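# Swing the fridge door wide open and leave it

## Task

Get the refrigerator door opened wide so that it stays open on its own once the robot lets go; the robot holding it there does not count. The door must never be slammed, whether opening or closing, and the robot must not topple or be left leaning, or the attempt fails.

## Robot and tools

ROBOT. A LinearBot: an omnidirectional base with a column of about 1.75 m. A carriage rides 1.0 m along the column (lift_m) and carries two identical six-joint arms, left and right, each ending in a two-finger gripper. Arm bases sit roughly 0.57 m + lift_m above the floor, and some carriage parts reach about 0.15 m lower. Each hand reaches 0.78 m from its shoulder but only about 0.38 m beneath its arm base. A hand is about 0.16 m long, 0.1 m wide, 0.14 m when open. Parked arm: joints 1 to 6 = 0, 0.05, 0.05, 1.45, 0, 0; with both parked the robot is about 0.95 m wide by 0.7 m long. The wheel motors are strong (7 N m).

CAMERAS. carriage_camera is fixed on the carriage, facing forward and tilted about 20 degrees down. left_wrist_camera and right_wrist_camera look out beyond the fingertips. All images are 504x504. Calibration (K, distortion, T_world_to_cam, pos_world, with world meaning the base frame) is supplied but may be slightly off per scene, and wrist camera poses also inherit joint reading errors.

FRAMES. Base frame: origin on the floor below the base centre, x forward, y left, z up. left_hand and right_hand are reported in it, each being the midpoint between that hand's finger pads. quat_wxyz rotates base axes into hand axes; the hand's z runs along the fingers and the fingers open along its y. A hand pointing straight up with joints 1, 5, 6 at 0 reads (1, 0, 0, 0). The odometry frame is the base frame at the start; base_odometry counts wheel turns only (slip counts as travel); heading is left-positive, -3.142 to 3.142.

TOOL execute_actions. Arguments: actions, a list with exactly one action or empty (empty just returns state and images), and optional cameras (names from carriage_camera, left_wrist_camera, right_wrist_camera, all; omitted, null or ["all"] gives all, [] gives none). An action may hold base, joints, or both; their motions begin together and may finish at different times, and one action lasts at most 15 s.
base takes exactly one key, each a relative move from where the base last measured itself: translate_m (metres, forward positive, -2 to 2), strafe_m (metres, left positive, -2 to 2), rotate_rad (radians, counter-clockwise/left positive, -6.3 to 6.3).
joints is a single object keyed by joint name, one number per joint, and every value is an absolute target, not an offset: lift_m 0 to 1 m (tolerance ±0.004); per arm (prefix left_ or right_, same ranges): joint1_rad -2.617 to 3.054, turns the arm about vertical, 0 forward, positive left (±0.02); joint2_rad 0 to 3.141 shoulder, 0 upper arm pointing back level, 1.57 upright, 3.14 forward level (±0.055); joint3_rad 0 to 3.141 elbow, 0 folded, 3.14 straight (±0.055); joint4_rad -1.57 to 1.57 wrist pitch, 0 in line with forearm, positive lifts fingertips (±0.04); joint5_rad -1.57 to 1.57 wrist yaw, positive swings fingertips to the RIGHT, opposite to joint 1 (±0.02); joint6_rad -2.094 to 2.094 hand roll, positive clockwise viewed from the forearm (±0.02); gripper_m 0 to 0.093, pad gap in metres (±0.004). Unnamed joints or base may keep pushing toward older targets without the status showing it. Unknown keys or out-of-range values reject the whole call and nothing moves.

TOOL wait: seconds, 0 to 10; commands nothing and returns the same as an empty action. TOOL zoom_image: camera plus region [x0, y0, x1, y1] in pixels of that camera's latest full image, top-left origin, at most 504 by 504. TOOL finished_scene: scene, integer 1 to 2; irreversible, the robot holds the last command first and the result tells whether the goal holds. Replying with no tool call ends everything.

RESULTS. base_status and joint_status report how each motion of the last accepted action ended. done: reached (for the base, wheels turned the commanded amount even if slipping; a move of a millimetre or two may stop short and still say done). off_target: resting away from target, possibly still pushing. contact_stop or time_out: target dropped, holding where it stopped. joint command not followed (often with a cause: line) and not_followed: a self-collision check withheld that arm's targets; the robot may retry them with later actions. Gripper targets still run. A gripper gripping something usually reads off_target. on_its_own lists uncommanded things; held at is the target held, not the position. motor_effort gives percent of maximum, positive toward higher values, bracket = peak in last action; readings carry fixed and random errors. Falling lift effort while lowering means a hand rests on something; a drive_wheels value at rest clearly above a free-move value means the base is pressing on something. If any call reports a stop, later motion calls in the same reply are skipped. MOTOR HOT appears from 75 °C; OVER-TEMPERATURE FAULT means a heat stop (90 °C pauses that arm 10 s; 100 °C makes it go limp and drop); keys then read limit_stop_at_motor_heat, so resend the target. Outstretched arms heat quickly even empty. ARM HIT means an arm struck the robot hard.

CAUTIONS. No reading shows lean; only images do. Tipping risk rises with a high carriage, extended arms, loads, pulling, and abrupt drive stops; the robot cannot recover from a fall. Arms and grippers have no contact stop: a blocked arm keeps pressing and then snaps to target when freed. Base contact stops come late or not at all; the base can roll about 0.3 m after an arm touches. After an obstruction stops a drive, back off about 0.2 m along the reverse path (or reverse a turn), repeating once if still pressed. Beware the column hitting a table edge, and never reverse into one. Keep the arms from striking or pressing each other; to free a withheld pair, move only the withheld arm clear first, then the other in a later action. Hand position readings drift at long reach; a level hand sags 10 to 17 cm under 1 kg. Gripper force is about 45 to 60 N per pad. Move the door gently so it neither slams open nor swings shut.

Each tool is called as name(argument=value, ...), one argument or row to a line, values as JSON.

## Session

execute_actions(
  actions=[],
  cameras=["carriage_camera"],
)

Scene clock: 0.00 s.
base_odometry: x=+0.000 y=+0.000 heading=+0.000 (m, m, rad; odometry frame)
base_status: not commanded
joint_positions: lift_m=+0.298 left_joint1_rad=-0.032 left_joint2_rad=+0.016 left_joint3_rad=+0.045 left_joint4_rad=+1.405 left_joint5_rad=-0.009 left_joint6_rad=-0.057 left_gripper_m=+0.094 right_joint1_rad=+0.005 right_joint2_rad=+0.036 right_joint3_rad=+0.051 right_joint4_rad=+1.421 right_joint5_rad=-0.007 right_joint6_rad=-0.006 right_gripper_m=+0.094
joint_status: not commanded
motor_effort: lift_m=+29 drive_wheels=-1 (%)
left_hand: x=+0.2924 y=+0.3125 z=+1.3035 quat_wxyz=(+0.997, -0.005, +0.068, -0.044) (m; base frame)
right_hand: x=+0.2928 y=-0.3106 z=+1.3056 quat_wxyz=(+0.998, -0.004, +0.067, -0.001) (m; base frame)
pictures: carriage_camera
camera_calibration (this result's frames):
carriage_camera: T_world_to_cam=[[-0.0112502, -0.999928, -0.00421613, 0.00926123], [-0.340039, 0.00779083, -0.940379, 1.27612], [0.940344, -0.00914583, -0.340102, 0.257359], [0, 0, 0, 1]] pos_world=[0.192027, 0.00167232, 1.2876]
Images, in order (width x height): carriage_camera 504x504.

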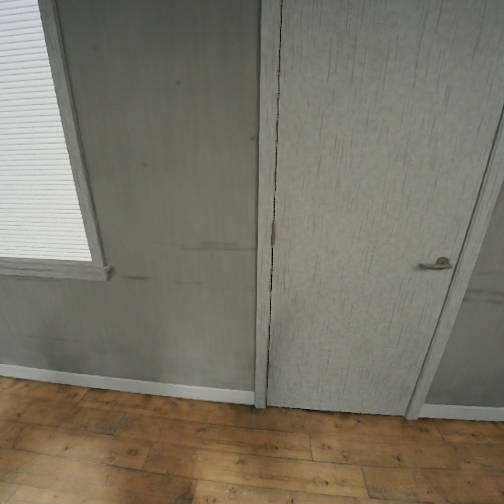

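execute_actions(
  actions=[
    {"base":{"rotate_rad":2.2}},
  ],
  cameras=["carriage_camera"],
)

Scene clock: 4.40 s.
base_odometry: x=+0.000 y=+0.000 heading=+2.200 (m, m, rad; odometry frame)
base_status: done
joint_positions: lift_m=+0.298 left_joint1_rad=-0.032 left_joint2_rad=+0.016 left_joint3_rad=+0.045 left_joint4_rad=+1.403 left_joint5_rad=-0.009 left_joint6_rad=-0.057 left_gripper_m=+0.094 right_joint1_rad=+0.005 right_joint2_rad=+0.036 right_joint3_rad=+0.051 right_joint4_rad=+1.420 right_joint5_rad=-0.007 right_joint6_rad=-0.006 right_gripper_m=+0.094
joint_status: not commanded
motor_effort: lift_m=+28(29) drive_wheels=+6(15) (%)
left_hand: x=+0.2926 y=+0.3125 z=+1.3035 quat_wxyz=(+0.997, -0.005, +0.069, -0.044) (m; base frame)
right_hand: x=+0.2930 y=-0.3107 z=+1.3056 quat_wxyz=(+0.998, -0.004, +0.068, -0.001) (m; base frame)
pictures: carriage_camera
camera_calibration (this result's frames):
carriage_camera: T_world_to_cam=[[-0.0112502, -0.999928, -0.00421613, 0.00926123], [-0.340039, 0.00779083, -0.940379, 1.27612], [0.940344, -0.00914583, -0.340102, 0.257359], [0, 0, 0, 1]] pos_world=[0.192027, 0.00167232, 1.2876]
Images, in order (width x height): carriage_camera 504x504.

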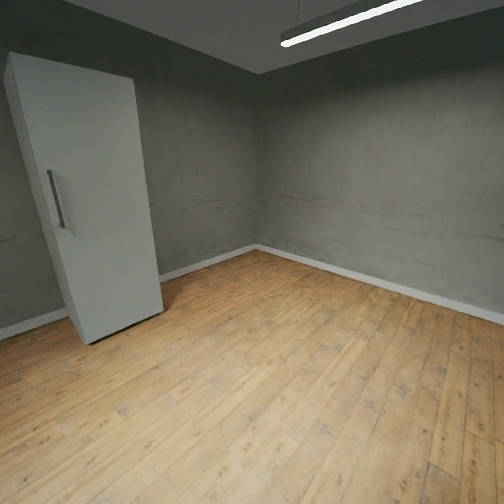

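execute_actions(
  actions=[
    {"base":{"rotate_rad":0.8},"joints":{"lift_m":0.18,"right_joint2_rad":1.5,"right_joint3_rad":1.0,"right_joint4_rad":0.52}},
  ],
  cameras=[],
)

execute_actions(
  actions=[
    {"base":{"translate_m":1.0}},
  ],
)

Scene clock: 8.13 s.
base_odometry: x=+0.000 y=+0.000 heading=+2.999 (m, m, rad; odometry frame)
base_status: done
joint_positions: lift_m=+0.180 left_joint1_rad=-0.032 left_joint2_rad=+0.016 left_joint3_rad=+0.045 left_joint4_rad=+1.403 left_joint5_rad=-0.009 left_joint6_rad=-0.057 left_gripper_m=+0.094 right_joint1_rad=+0.005 right_joint2_rad=+1.502 right_joint3_rad=+0.981 right_joint4_rad=+0.512 right_joint5_rad=-0.005 right_joint6_rad=-0.006 right_gripper_m=+0.094
joint_status: all done
motor_effort: lift_m=+23(25) drive_wheels=+6(12) (%)
left_hand: x=+0.2927 y=+0.3125 z=+1.1859 quat_wxyz=(+0.997, -0.005, +0.069, -0.044) (m; base frame)
right_hand: x=+0.7495 y=-0.3088 z=+1.0624 quat_wxyz=(+0.704, -0.006, +0.710, +0.001) (m; base frame)
pictures: none
No camera images: the call's "cameras" was empty. Leave "cameras" out to get every camera's image.

Scene clock: 12.40 s.
base_odometry: x=-0.990 y=+0.141 heading=+3.000 (m, m, rad; odometry frame)
base_status: done
joint_positions: lift_m=+0.180 left_joint1_rad=-0.032 left_joint2_rad=+0.016 left_joint3_rad=+0.045 left_joint4_rad=+1.402 left_joint5_rad=-0.009 left_joint6_rad=-0.057 left_gripper_m=+0.094 right_joint1_rad=+0.005 right_joint2_rad=+1.502 right_joint3_rad=+0.981 right_joint4_rad=+0.513 right_joint5_rad=-0.005 right_joint6_rad=-0.006 right_gripper_m=+0.094
joint_status: not commanded
motor_effort: lift_m=+23(23) drive_wheels=-8(17) (%)
left_hand: x=+0.2930 y=+0.3125 z=+1.1859 quat_wxyz=(+0.997, -0.005, +0.070, -0.044) (m; base frame)
right_hand: x=+0.7495 y=-0.3088 z=+1.0628 quat_wxyz=(+0.704, -0.006, +0.710, +0.001) (m; base frame)
pictures: carriage_camera, left_wrist_camera, right_wrist_camera
camera_calibration (this result's frames):
carriage_camera: T_world_to_cam=[[-0.0112502, -0.999928, -0.00421613, 0.00876547], [-0.340039, 0.00779083, -0.940379, 1.16554], [0.940344, -0.00914583, -0.340102, 0.217368], [0, 0, 0, 1]] pos_world=[0.192027, 0.00167232, 1.17001]
left_wrist_camera: T_world_to_cam=[[-0.0761896, -0.996795, -0.0244054, 0.357156], [0.709061, -0.0369558, -0.704178, 0.643589], [0.701019, -0.0709559, 0.709604, -0.903679], [0, 0, 0, 1]] pos_world=[0.204364, 0.315674, 1.10317]
right_wrist_camera: T_world_to_cam=[[0.0661281, -0.997779, 0.00801645, -0.357625], [-0.606842, -0.0465935, -0.793456, 1.28052], [0.792067, 0.047605, -0.608575, 0.186701], [0, 0, 0, 1]] pos_world=[0.652843, -0.306054, 1.13252]
Images, in order (width x height): carriage_camera 504x504, left_wrist_camera 504x504, right_wrist_camera 504x504.

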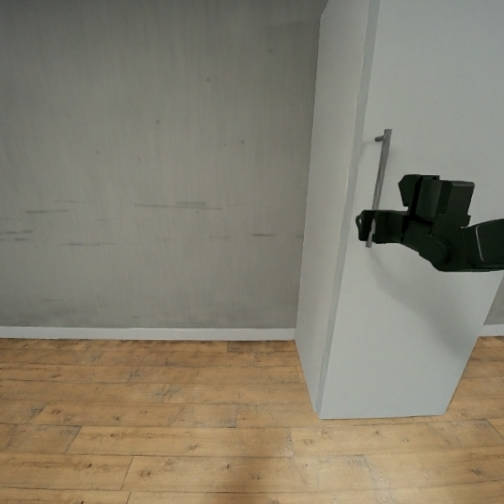

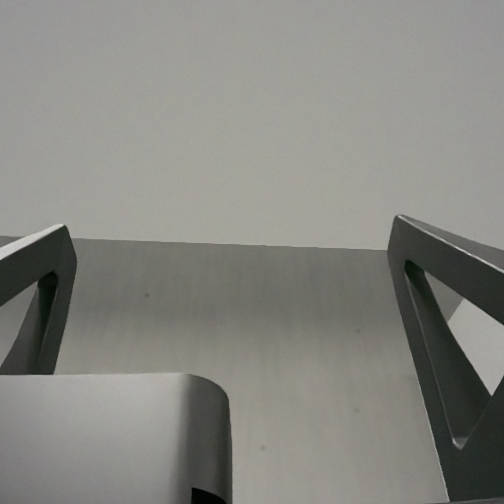

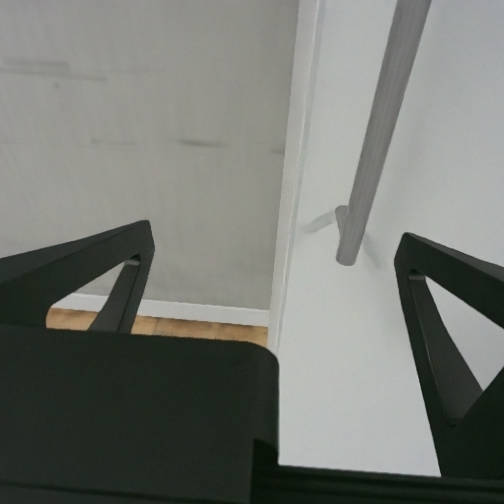

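execute_actions(
  actions=[
    {"base":{"strafe_m":-0.08}},
  ],
  cameras=[],
)

execute_actions(
  actions=[
    {"base":{"translate_m":0.17}},
  ],
  cameras=["right_wrist_camera"],
)

execute_actions(
  actions=[
    {"joints":{"right_gripper_m":0}},
  ],
  cameras=["right_wrist_camera"],
)

Scene clock: 15.97 s.
base_odometry: x=-0.979 y=+0.220 heading=+3.000 (m, m, rad; odometry frame)
base_status: done
joint_positions: lift_m=+0.180 left_joint1_rad=-0.032 left_joint2_rad=+0.016 left_joint3_rad=+0.045 left_joint4_rad=+1.403 left_joint5_rad=-0.009 left_joint6_rad=-0.057 left_gripper_m=+0.094 right_joint1_rad=+0.005 right_joint2_rad=+1.502 right_joint3_rad=+0.981 right_joint4_rad=+0.513 right_joint5_rad=-0.006 right_joint6_rad=-0.006 right_gripper_m=+0.094
joint_status: not commanded
motor_effort: lift_m=+23(23) drive_wheels=-3(11) (%)
left_hand: x=+0.2928 y=+0.3125 z=+1.1859 quat_wxyz=(+0.997, -0.005, +0.069, -0.044) (m; base frame)
right_hand: x=+0.7495 y=-0.3083 z=+1.0628 quat_wxyz=(+0.704, -0.006, +0.710, +0.002) (m; base frame)
pictures: none
No camera images: the call's "cameras" was empty. Leave "cameras" out to get every camera's image.

Scene clock: 17.90 s.
base_odometry: x=-1.147 y=+0.244 heading=+3.000 (m, m, rad; odometry frame)
base_status: done
joint_positions: lift_m=+0.180 left_joint1_rad=-0.032 left_joint2_rad=+0.016 left_joint3_rad=+0.045 left_joint4_rad=+1.403 left_joint5_rad=-0.009 left_joint6_rad=-0.057 left_gripper_m=+0.094 right_joint1_rad=+0.005 right_joint2_rad=+1.502 right_joint3_rad=+0.981 right_joint4_rad=+0.514 right_joint5_rad=-0.006 right_joint6_rad=-0.006 right_gripper_m=+0.094
joint_status: not commanded
motor_effort: lift_m=+23(23) drive_wheels=-5(11) (%)
left_hand: x=+0.2928 y=+0.3125 z=+1.1859 quat_wxyz=(+0.997, -0.005, +0.069, -0.044) (m; base frame)
right_hand: x=+0.7495 y=-0.3083 z=+1.0629 quat_wxyz=(+0.705, -0.006, +0.710, +0.002) (m; base frame)
pictures: right_wrist_camera
camera_calibration (this result's frames):
right_wrist_camera: T_world_to_cam=[[0.0676474, -0.997677, 0.00803456, -0.358248], [-0.606467, -0.0475133, -0.793687, 1.2803], [0.792225, 0.0488182, -0.608273, 0.18667], [0, 0, 0, 1]] pos_world=[0.652809, -0.305697, 1.13258]
Images, in order (width x height): right_wrist_camera 504x504.

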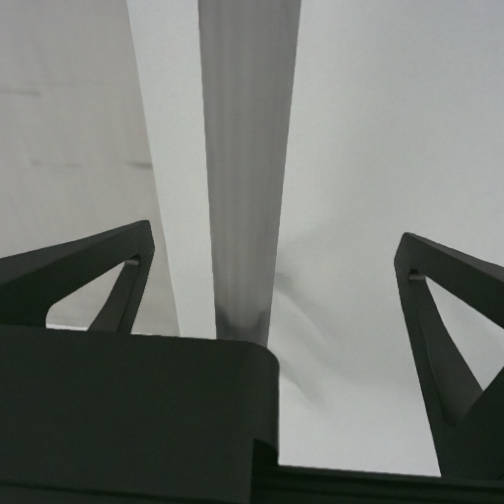

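Scene clock: 18.63 s.
base_odometry: x=-1.147 y=+0.244 heading=+3.000 (m, m, rad; odometry frame)
base_status: not commanded
joint_positions: lift_m=+0.180 left_joint1_rad=-0.032 left_joint2_rad=+0.016 left_joint3_rad=+0.045 left_joint4_rad=+1.403 left_joint5_rad=-0.009 left_joint6_rad=-0.057 left_gripper_m=+0.094 right_joint1_rad=+0.016 right_joint2_rad=+1.502 right_joint3_rad=+0.981 right_joint4_rad=+0.514 right_joint5_rad=-0.029 right_joint6_rad=+0.006 right_gripper_m=+0.017
joint_status: right_gripper_m off_target (ended at +0.017, target +0.000)
motor_effort: lift_m=+23(23) drive_wheels=-5(5) (%)
left_hand: x=+0.2928 y=+0.3125 z=+1.1859 quat_wxyz=(+0.997, -0.005, +0.069, -0.044) (m; base frame)
right_hand: x=+0.7493 y=-0.2992 z=+1.0629 quat_wxyz=(+0.704, -0.014, +0.709, +0.018) (m; base frame)
pictures: right_wrist_camera
camera_calibration (this result's frames):
right_wrist_camera: T_world_to_cam=[[0.100631, -0.994914, -0.00430966, -0.359923], [-0.605, -0.0577531, -0.794128, 1.27692], [0.789841, 0.0825214, -0.607735, 0.197682], [0, 0, 0, 1]] pos_world=[0.652617, -0.300659, 1.13262]
Images, in order (width x height): right_wrist_camera 504x504.

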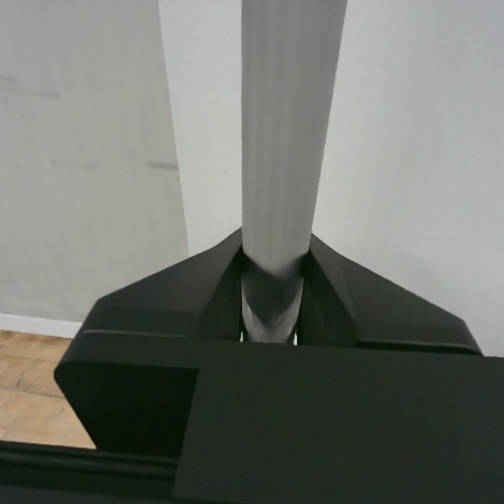

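execute_actions(
  actions=[
    {"base":{"translate_m":-0.1},"joints":{"right_joint1_rad":0.0}},
  ],
  cameras=[],
)

execute_actions(
  actions=[
    {"base":{"translate_m":-0.15},"joints":{"right_joint1_rad":-0.18}},
  ],
  cameras=[],
)

execute_actions(
  actions=[
    {"base":{"strafe_m":-0.22},"joints":{"right_joint1_rad":0.27}},
  ],
  cameras=[],
)

execute_actions(
  actions=[
    {"base":{"translate_m":-0.12},"joints":{"right_joint1_rad":0.06}},
  ],
  cameras=[],
)

execute_actions(
  actions=[
    {"base":{"strafe_m":-0.36},"joints":{"right_joint1_rad":0.6,"right_joint5_rad":-0.1}},
  ],
  cameras=["carriage_camera"],
)

execute_actions(
  actions=[
    {"base":{"strafe_m":-0.2},"joints":{"right_joint1_rad":0.68,"right_joint5_rad":-0.35}},
  ],
  cameras=[],
)

execute_actions(
  actions=[
    {"base":{"strafe_m":-0.22},"joints":{"right_joint1_rad":0.68,"right_joint5_rad":-0.42}},
  ],
)

Scene clock: 23.27 s.
base_odometry: x=-1.049 y=+0.230 heading=+3.000 (m, m, rad; odometry frame)
base_status: done
joint_positions: lift_m=+0.180 left_joint1_rad=-0.032 left_joint2_rad=+0.016 left_joint3_rad=+0.045 left_joint4_rad=+1.405 left_joint5_rad=-0.009 left_joint6_rad=-0.057 left_gripper_m=+0.094 right_joint1_rad=-0.015 right_joint2_rad=+1.527 right_joint3_rad=+1.010 right_joint4_rad=+0.504 right_joint5_rad=+0.023 right_joint6_rad=+0.010 right_gripper_m=+0.017
joint_status: all done
motor_effort: lift_m=+23(23) drive_wheels=-9(36) (%)
left_hand: x=+0.2923 y=+0.3125 z=+1.1860 quat_wxyz=(+0.997, -0.005, +0.068, -0.044) (m; base frame)
right_hand: x=+0.7562 y=-0.3233 z=+1.0630 quat_wxyz=(+0.703, +0.017, +0.711, -0.010) (m; base frame)
pictures: none
No camera images: the call's "cameras" was empty. Leave "cameras" out to get every camera's image.

Scene clock: 25.17 s.
base_odometry: x=-0.900 y=+0.209 heading=+3.000 (m, m, rad; odometry frame)
base_status: done
joint_positions: lift_m=+0.180 left_joint1_rad=-0.032 left_joint2_rad=+0.016 left_joint3_rad=+0.045 left_joint4_rad=+1.404 left_joint5_rad=-0.009 left_joint6_rad=-0.057 left_gripper_m=+0.094 right_joint1_rad=-0.199 right_joint2_rad=+1.523 right_joint3_rad=+1.007 right_joint4_rad=+0.501 right_joint5_rad=+0.027 right_joint6_rad=+0.011 right_gripper_m=+0.017
joint_status: all done
motor_effort: lift_m=+23(23) drive_wheels=+1(17) (%)
left_hand: x=+0.2925 y=+0.3125 z=+1.1859 quat_wxyz=(+0.997, -0.005, +0.069, -0.044) (m; base frame)
right_hand: x=+0.7447 y=-0.4148 z=+1.0627 quat_wxyz=(+0.698, +0.084, +0.707, -0.076) (m; base frame)
pictures: none
No camera images: the call's "cameras" was empty. Leave "cameras" out to get every camera's image.

Scene clock: 27.33 s.
base_odometry: x=-0.869 y=+0.427 heading=+3.000 (m, m, rad; odometry frame)
base_status: done
joint_positions: lift_m=+0.180 left_joint1_rad=-0.032 left_joint2_rad=+0.016 left_joint3_rad=+0.045 left_joint4_rad=+1.404 left_joint5_rad=-0.009 left_joint6_rad=-0.057 left_gripper_m=+0.094 right_joint1_rad=+0.266 right_joint2_rad=+1.527 right_joint3_rad=+1.010 right_joint4_rad=+0.506 right_joint5_rad=+0.009 right_joint6_rad=+0.010 right_gripper_m=+0.017
joint_status: all done
motor_effort: lift_m=+23(23) drive_wheels=-2(9) (%)
left_hand: x=+0.2925 y=+0.3125 z=+1.1859 quat_wxyz=(+0.997, -0.005, +0.069, -0.044) (m; base frame)
right_hand: x=+0.7395 y=-0.1830 z=+1.0630 quat_wxyz=(+0.697, -0.088, +0.706, +0.094) (m; base frame)
pictures: none
No camera images: the call's "cameras" was empty. Leave "cameras" out to get every camera's image.

Scene clock: 29.10 s.
base_odometry: x=-0.750 y=+0.410 heading=+2.999 (m, m, rad; odometry frame)
base_status: done
joint_positions: lift_m=+0.180 left_joint1_rad=-0.032 left_joint2_rad=+0.016 left_joint3_rad=+0.045 left_joint4_rad=+1.404 left_joint5_rad=-0.009 left_joint6_rad=-0.057 left_gripper_m=+0.094 right_joint1_rad=+0.039 right_joint2_rad=+1.519 right_joint3_rad=+1.005 right_joint4_rad=+0.498 right_joint5_rad=+0.027 right_joint6_rad=+0.011 right_gripper_m=+0.016
joint_status: right_joint1_rad off_target (ended at +0.039, target +0.060)
motor_effort: lift_m=+23(23) drive_wheels=+1(12) (%)
left_hand: x=+0.2925 y=+0.3125 z=+1.1859 quat_wxyz=(+0.997, -0.005, +0.069, -0.044) (m; base frame)
right_hand: x=+0.7542 y=-0.2975 z=+1.0629 quat_wxyz=(+0.702, -0.001, +0.713, +0.008) (m; base frame)
pictures: none
No camera images: the call's "cameras" was empty. Leave "cameras" out to get every camera's image.

Scene clock: 31.80 s.
base_odometry: x=-0.698 y=+0.766 heading=+2.999 (m, m, rad; odometry frame)
base_status: done
joint_positions: lift_m=+0.180 left_joint1_rad=-0.032 left_joint2_rad=+0.016 left_joint3_rad=+0.045 left_joint4_rad=+1.404 left_joint5_rad=-0.009 left_joint6_rad=-0.057 left_gripper_m=+0.094 right_joint1_rad=+0.571 right_joint2_rad=+1.529 right_joint3_rad=+1.010 right_joint4_rad=+0.508 right_joint5_rad=-0.024 right_joint6_rad=+0.009 right_gripper_m=+0.016
joint_status: right_joint1_rad off_target (ended at +0.571, target +0.600); right_joint5_rad off_target (ended at -0.025, target -0.100)
motor_effort: lift_m=+23(23) drive_wheels=-3(11) (%)
left_hand: x=+0.2925 y=+0.3125 z=+1.1859 quat_wxyz=(+0.997, -0.005, +0.069, -0.044) (m; base frame)
right_hand: x=+0.6757 y=-0.0398 z=+1.0628 quat_wxyz=(+0.671, -0.205, +0.681, +0.209) (m; base frame)
pictures: carriage_camera
camera_calibration (this result's frames):
carriage_camera: T_world_to_cam=[[-0.0112502, -0.999928, -0.00421613, 0.00876547], [-0.340039, 0.00779083, -0.940379, 1.16554], [0.940344, -0.00914583, -0.340102, 0.217368], [0, 0, 0, 1]] pos_world=[0.192027, 0.00167232, 1.17001]
Images, in order (width x height): carriage_camera 504x504.

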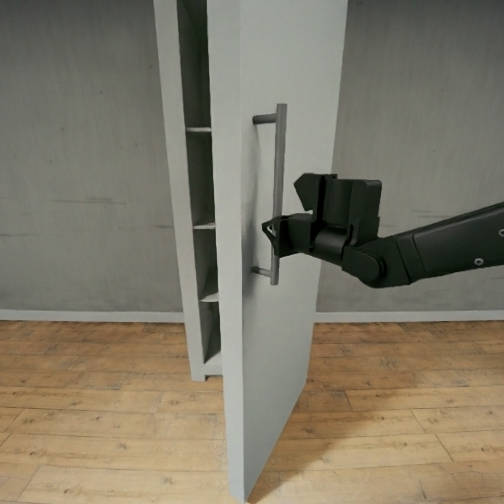

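Scene clock: 33.87 s.
base_odometry: x=-0.670 y=+0.964 heading=+2.999 (m, m, rad; odometry frame)
base_status: done
joint_positions: lift_m=+0.180 left_joint1_rad=-0.032 left_joint2_rad=+0.016 left_joint3_rad=+0.045 left_joint4_rad=+1.404 left_joint5_rad=-0.009 left_joint6_rad=-0.057 left_gripper_m=+0.094 right_joint1_rad=+0.640 right_joint2_rad=+1.528 right_joint3_rad=+1.010 right_joint4_rad=+0.505 right_joint5_rad=-0.269 right_joint6_rad=+0.002 right_gripper_m=+0.016
joint_status: right_joint1_rad off_target (ended at +0.640, target +0.680); right_joint5_rad off_target (ended at -0.269, target -0.350)
motor_effort: lift_m=+23(23) drive_wheels=-3(9) (%)
left_hand: x=+0.2925 y=+0.3125 z=+1.1859 quat_wxyz=(+0.997, -0.005, +0.069, -0.044) (m; base frame)
right_hand: x=+0.6259 y=+0.0179 z=+1.0626 quat_wxyz=(+0.630, -0.311, +0.640, +0.310) (m; base frame)
pictures: none
No camera images: the call's "cameras" was empty. Leave "cameras" out to get every camera's image.

Scene clock: 36.03 s.
base_odometry: x=-0.638 y=+1.182 heading=+2.999 (m, m, rad; odometry frame)
base_status: done
joint_positions: lift_m=+0.180 left_joint1_rad=-0.032 left_joint2_rad=+0.016 left_joint3_rad=+0.045 left_joint4_rad=+1.404 left_joint5_rad=-0.008 left_joint6_rad=-0.057 left_gripper_m=+0.094 right_joint1_rad=+0.694 right_joint2_rad=+1.587 right_joint3_rad=+1.048 right_joint4_rad=+0.552 right_joint5_rad=-0.296 right_joint6_rad=+0.006 right_gripper_m=+0.018
joint_status: right_joint5_rad off_target (ended at -0.296, target -0.420); the others done
motor_effort: lift_m=+23(23) drive_wheels=+10(11) (%)
left_hand: x=+0.2924 y=+0.3124 z=+1.1859 quat_wxyz=(+0.997, -0.005, +0.069, -0.044) (m; base frame)
right_hand: x=+0.6147 y=+0.0485 z=+1.0640 quat_wxyz=(+0.626, -0.333, +0.619, +0.339) (m; base frame)
pictures: carriage_camera, left_wrist_camera, right_wrist_camera
camera_calibration (this result's frames):
carriage_camera: T_world_to_cam=[[-0.0112502, -0.999928, -0.00421613, 0.00876547], [-0.340039, 0.00779083, -0.940379, 1.16554], [0.940344, -0.00914583, -0.340102, 0.217368], [0, 0, 0, 1]] pos_world=[0.192027, 0.00167232, 1.17001]
left_wrist_camera: T_world_to_cam=[[-0.0762373, -0.99677, -0.0252608, 0.358023], [0.710683, -0.0365514, -0.702562, 0.641521], [0.699369, -0.0715139, 0.711174, -0.904555], [0, 0, 0, 1]] pos_world=[0.203994, 0.315627, 1.10305]
right_wrist_camera: T_world_to_cam=[[0.86531, -0.501237, 0.000466299, -0.499504], [-0.296517, -0.512641, -0.805777, 1.06133], [0.404124, 0.697108, -0.592219, 0.466737], [0, 0, 0, 1]] pos_world=[0.558308, -0.0316554, 1.13184]
Images, in order (width x height): carriage_camera 504x504, left_wrist_camera 504x504, right_wrist_camera 504x504.

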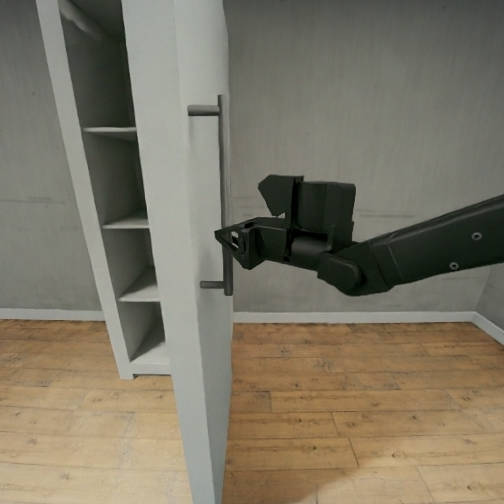

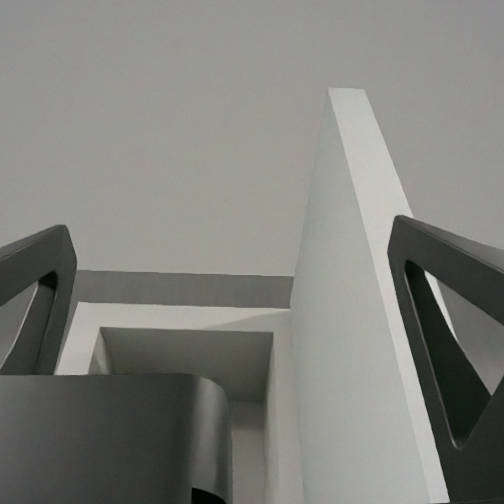

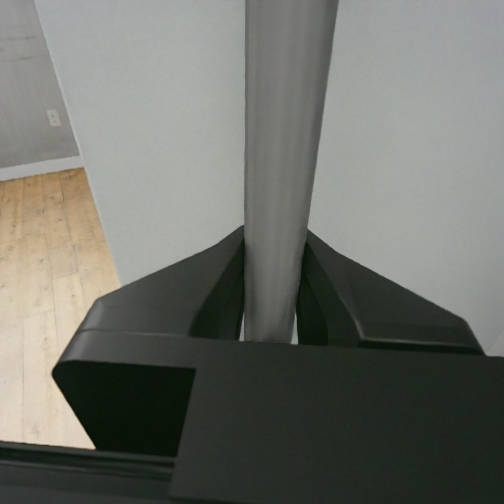

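execute_actions(
  actions=[
    {"base":{"strafe_m":-0.08},"joints":{"right_gripper_m":0.06,"right_joint5_rad":-0.33}},
  ],
  cameras=["carriage_camera"],
)

finished_scene(
  scene=2,
)

Scene clock: 38.67 s.
base_odometry: x=-0.627 y=+1.261 heading=+3.000 (m, m, rad; odometry frame)
base_status: done
joint_positions: lift_m=+0.180 left_joint1_rad=-0.032 left_joint2_rad=+0.016 left_joint3_rad=+0.045 left_joint4_rad=+1.404 left_joint5_rad=-0.009 left_joint6_rad=-0.057 left_gripper_m=+0.094 right_joint1_rad=+0.686 right_joint2_rad=+1.512 right_joint3_rad=+1.010 right_joint4_rad=+0.525 right_joint5_rad=-0.324 right_joint6_rad=+0.000 right_gripper_m=+0.060
joint_status: all done
motor_effort: lift_m=+24(23) drive_wheels=-1(22) (%)
left_hand: x=+0.2925 y=+0.3125 z=+1.1859 quat_wxyz=(+0.997, -0.005, +0.069, -0.044) (m; base frame)
right_hand: x=+0.6000 y=+0.0378 z=+1.0749 quat_wxyz=(+0.627, -0.341, +0.611, +0.344) (m; base frame)
pictures: carriage_camera
camera_calibration (this result's frames):
carriage_camera: T_world_to_cam=[[-0.0112502, -0.999928, -0.00421613, 0.00876547], [-0.340039, 0.00779083, -0.940379, 1.16554], [0.940344, -0.00914583, -0.340102, 0.217368], [0, 0, 0, 1]] pos_world=[0.192027, 0.00167232, 1.17001]
Images, in order (width x height): carriage_camera 504x504.

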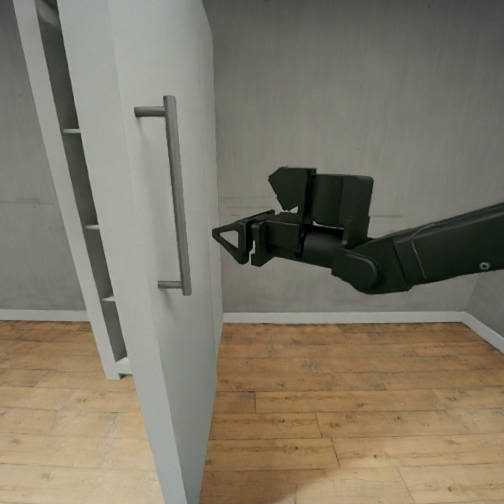

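The scene is finished: the task was done.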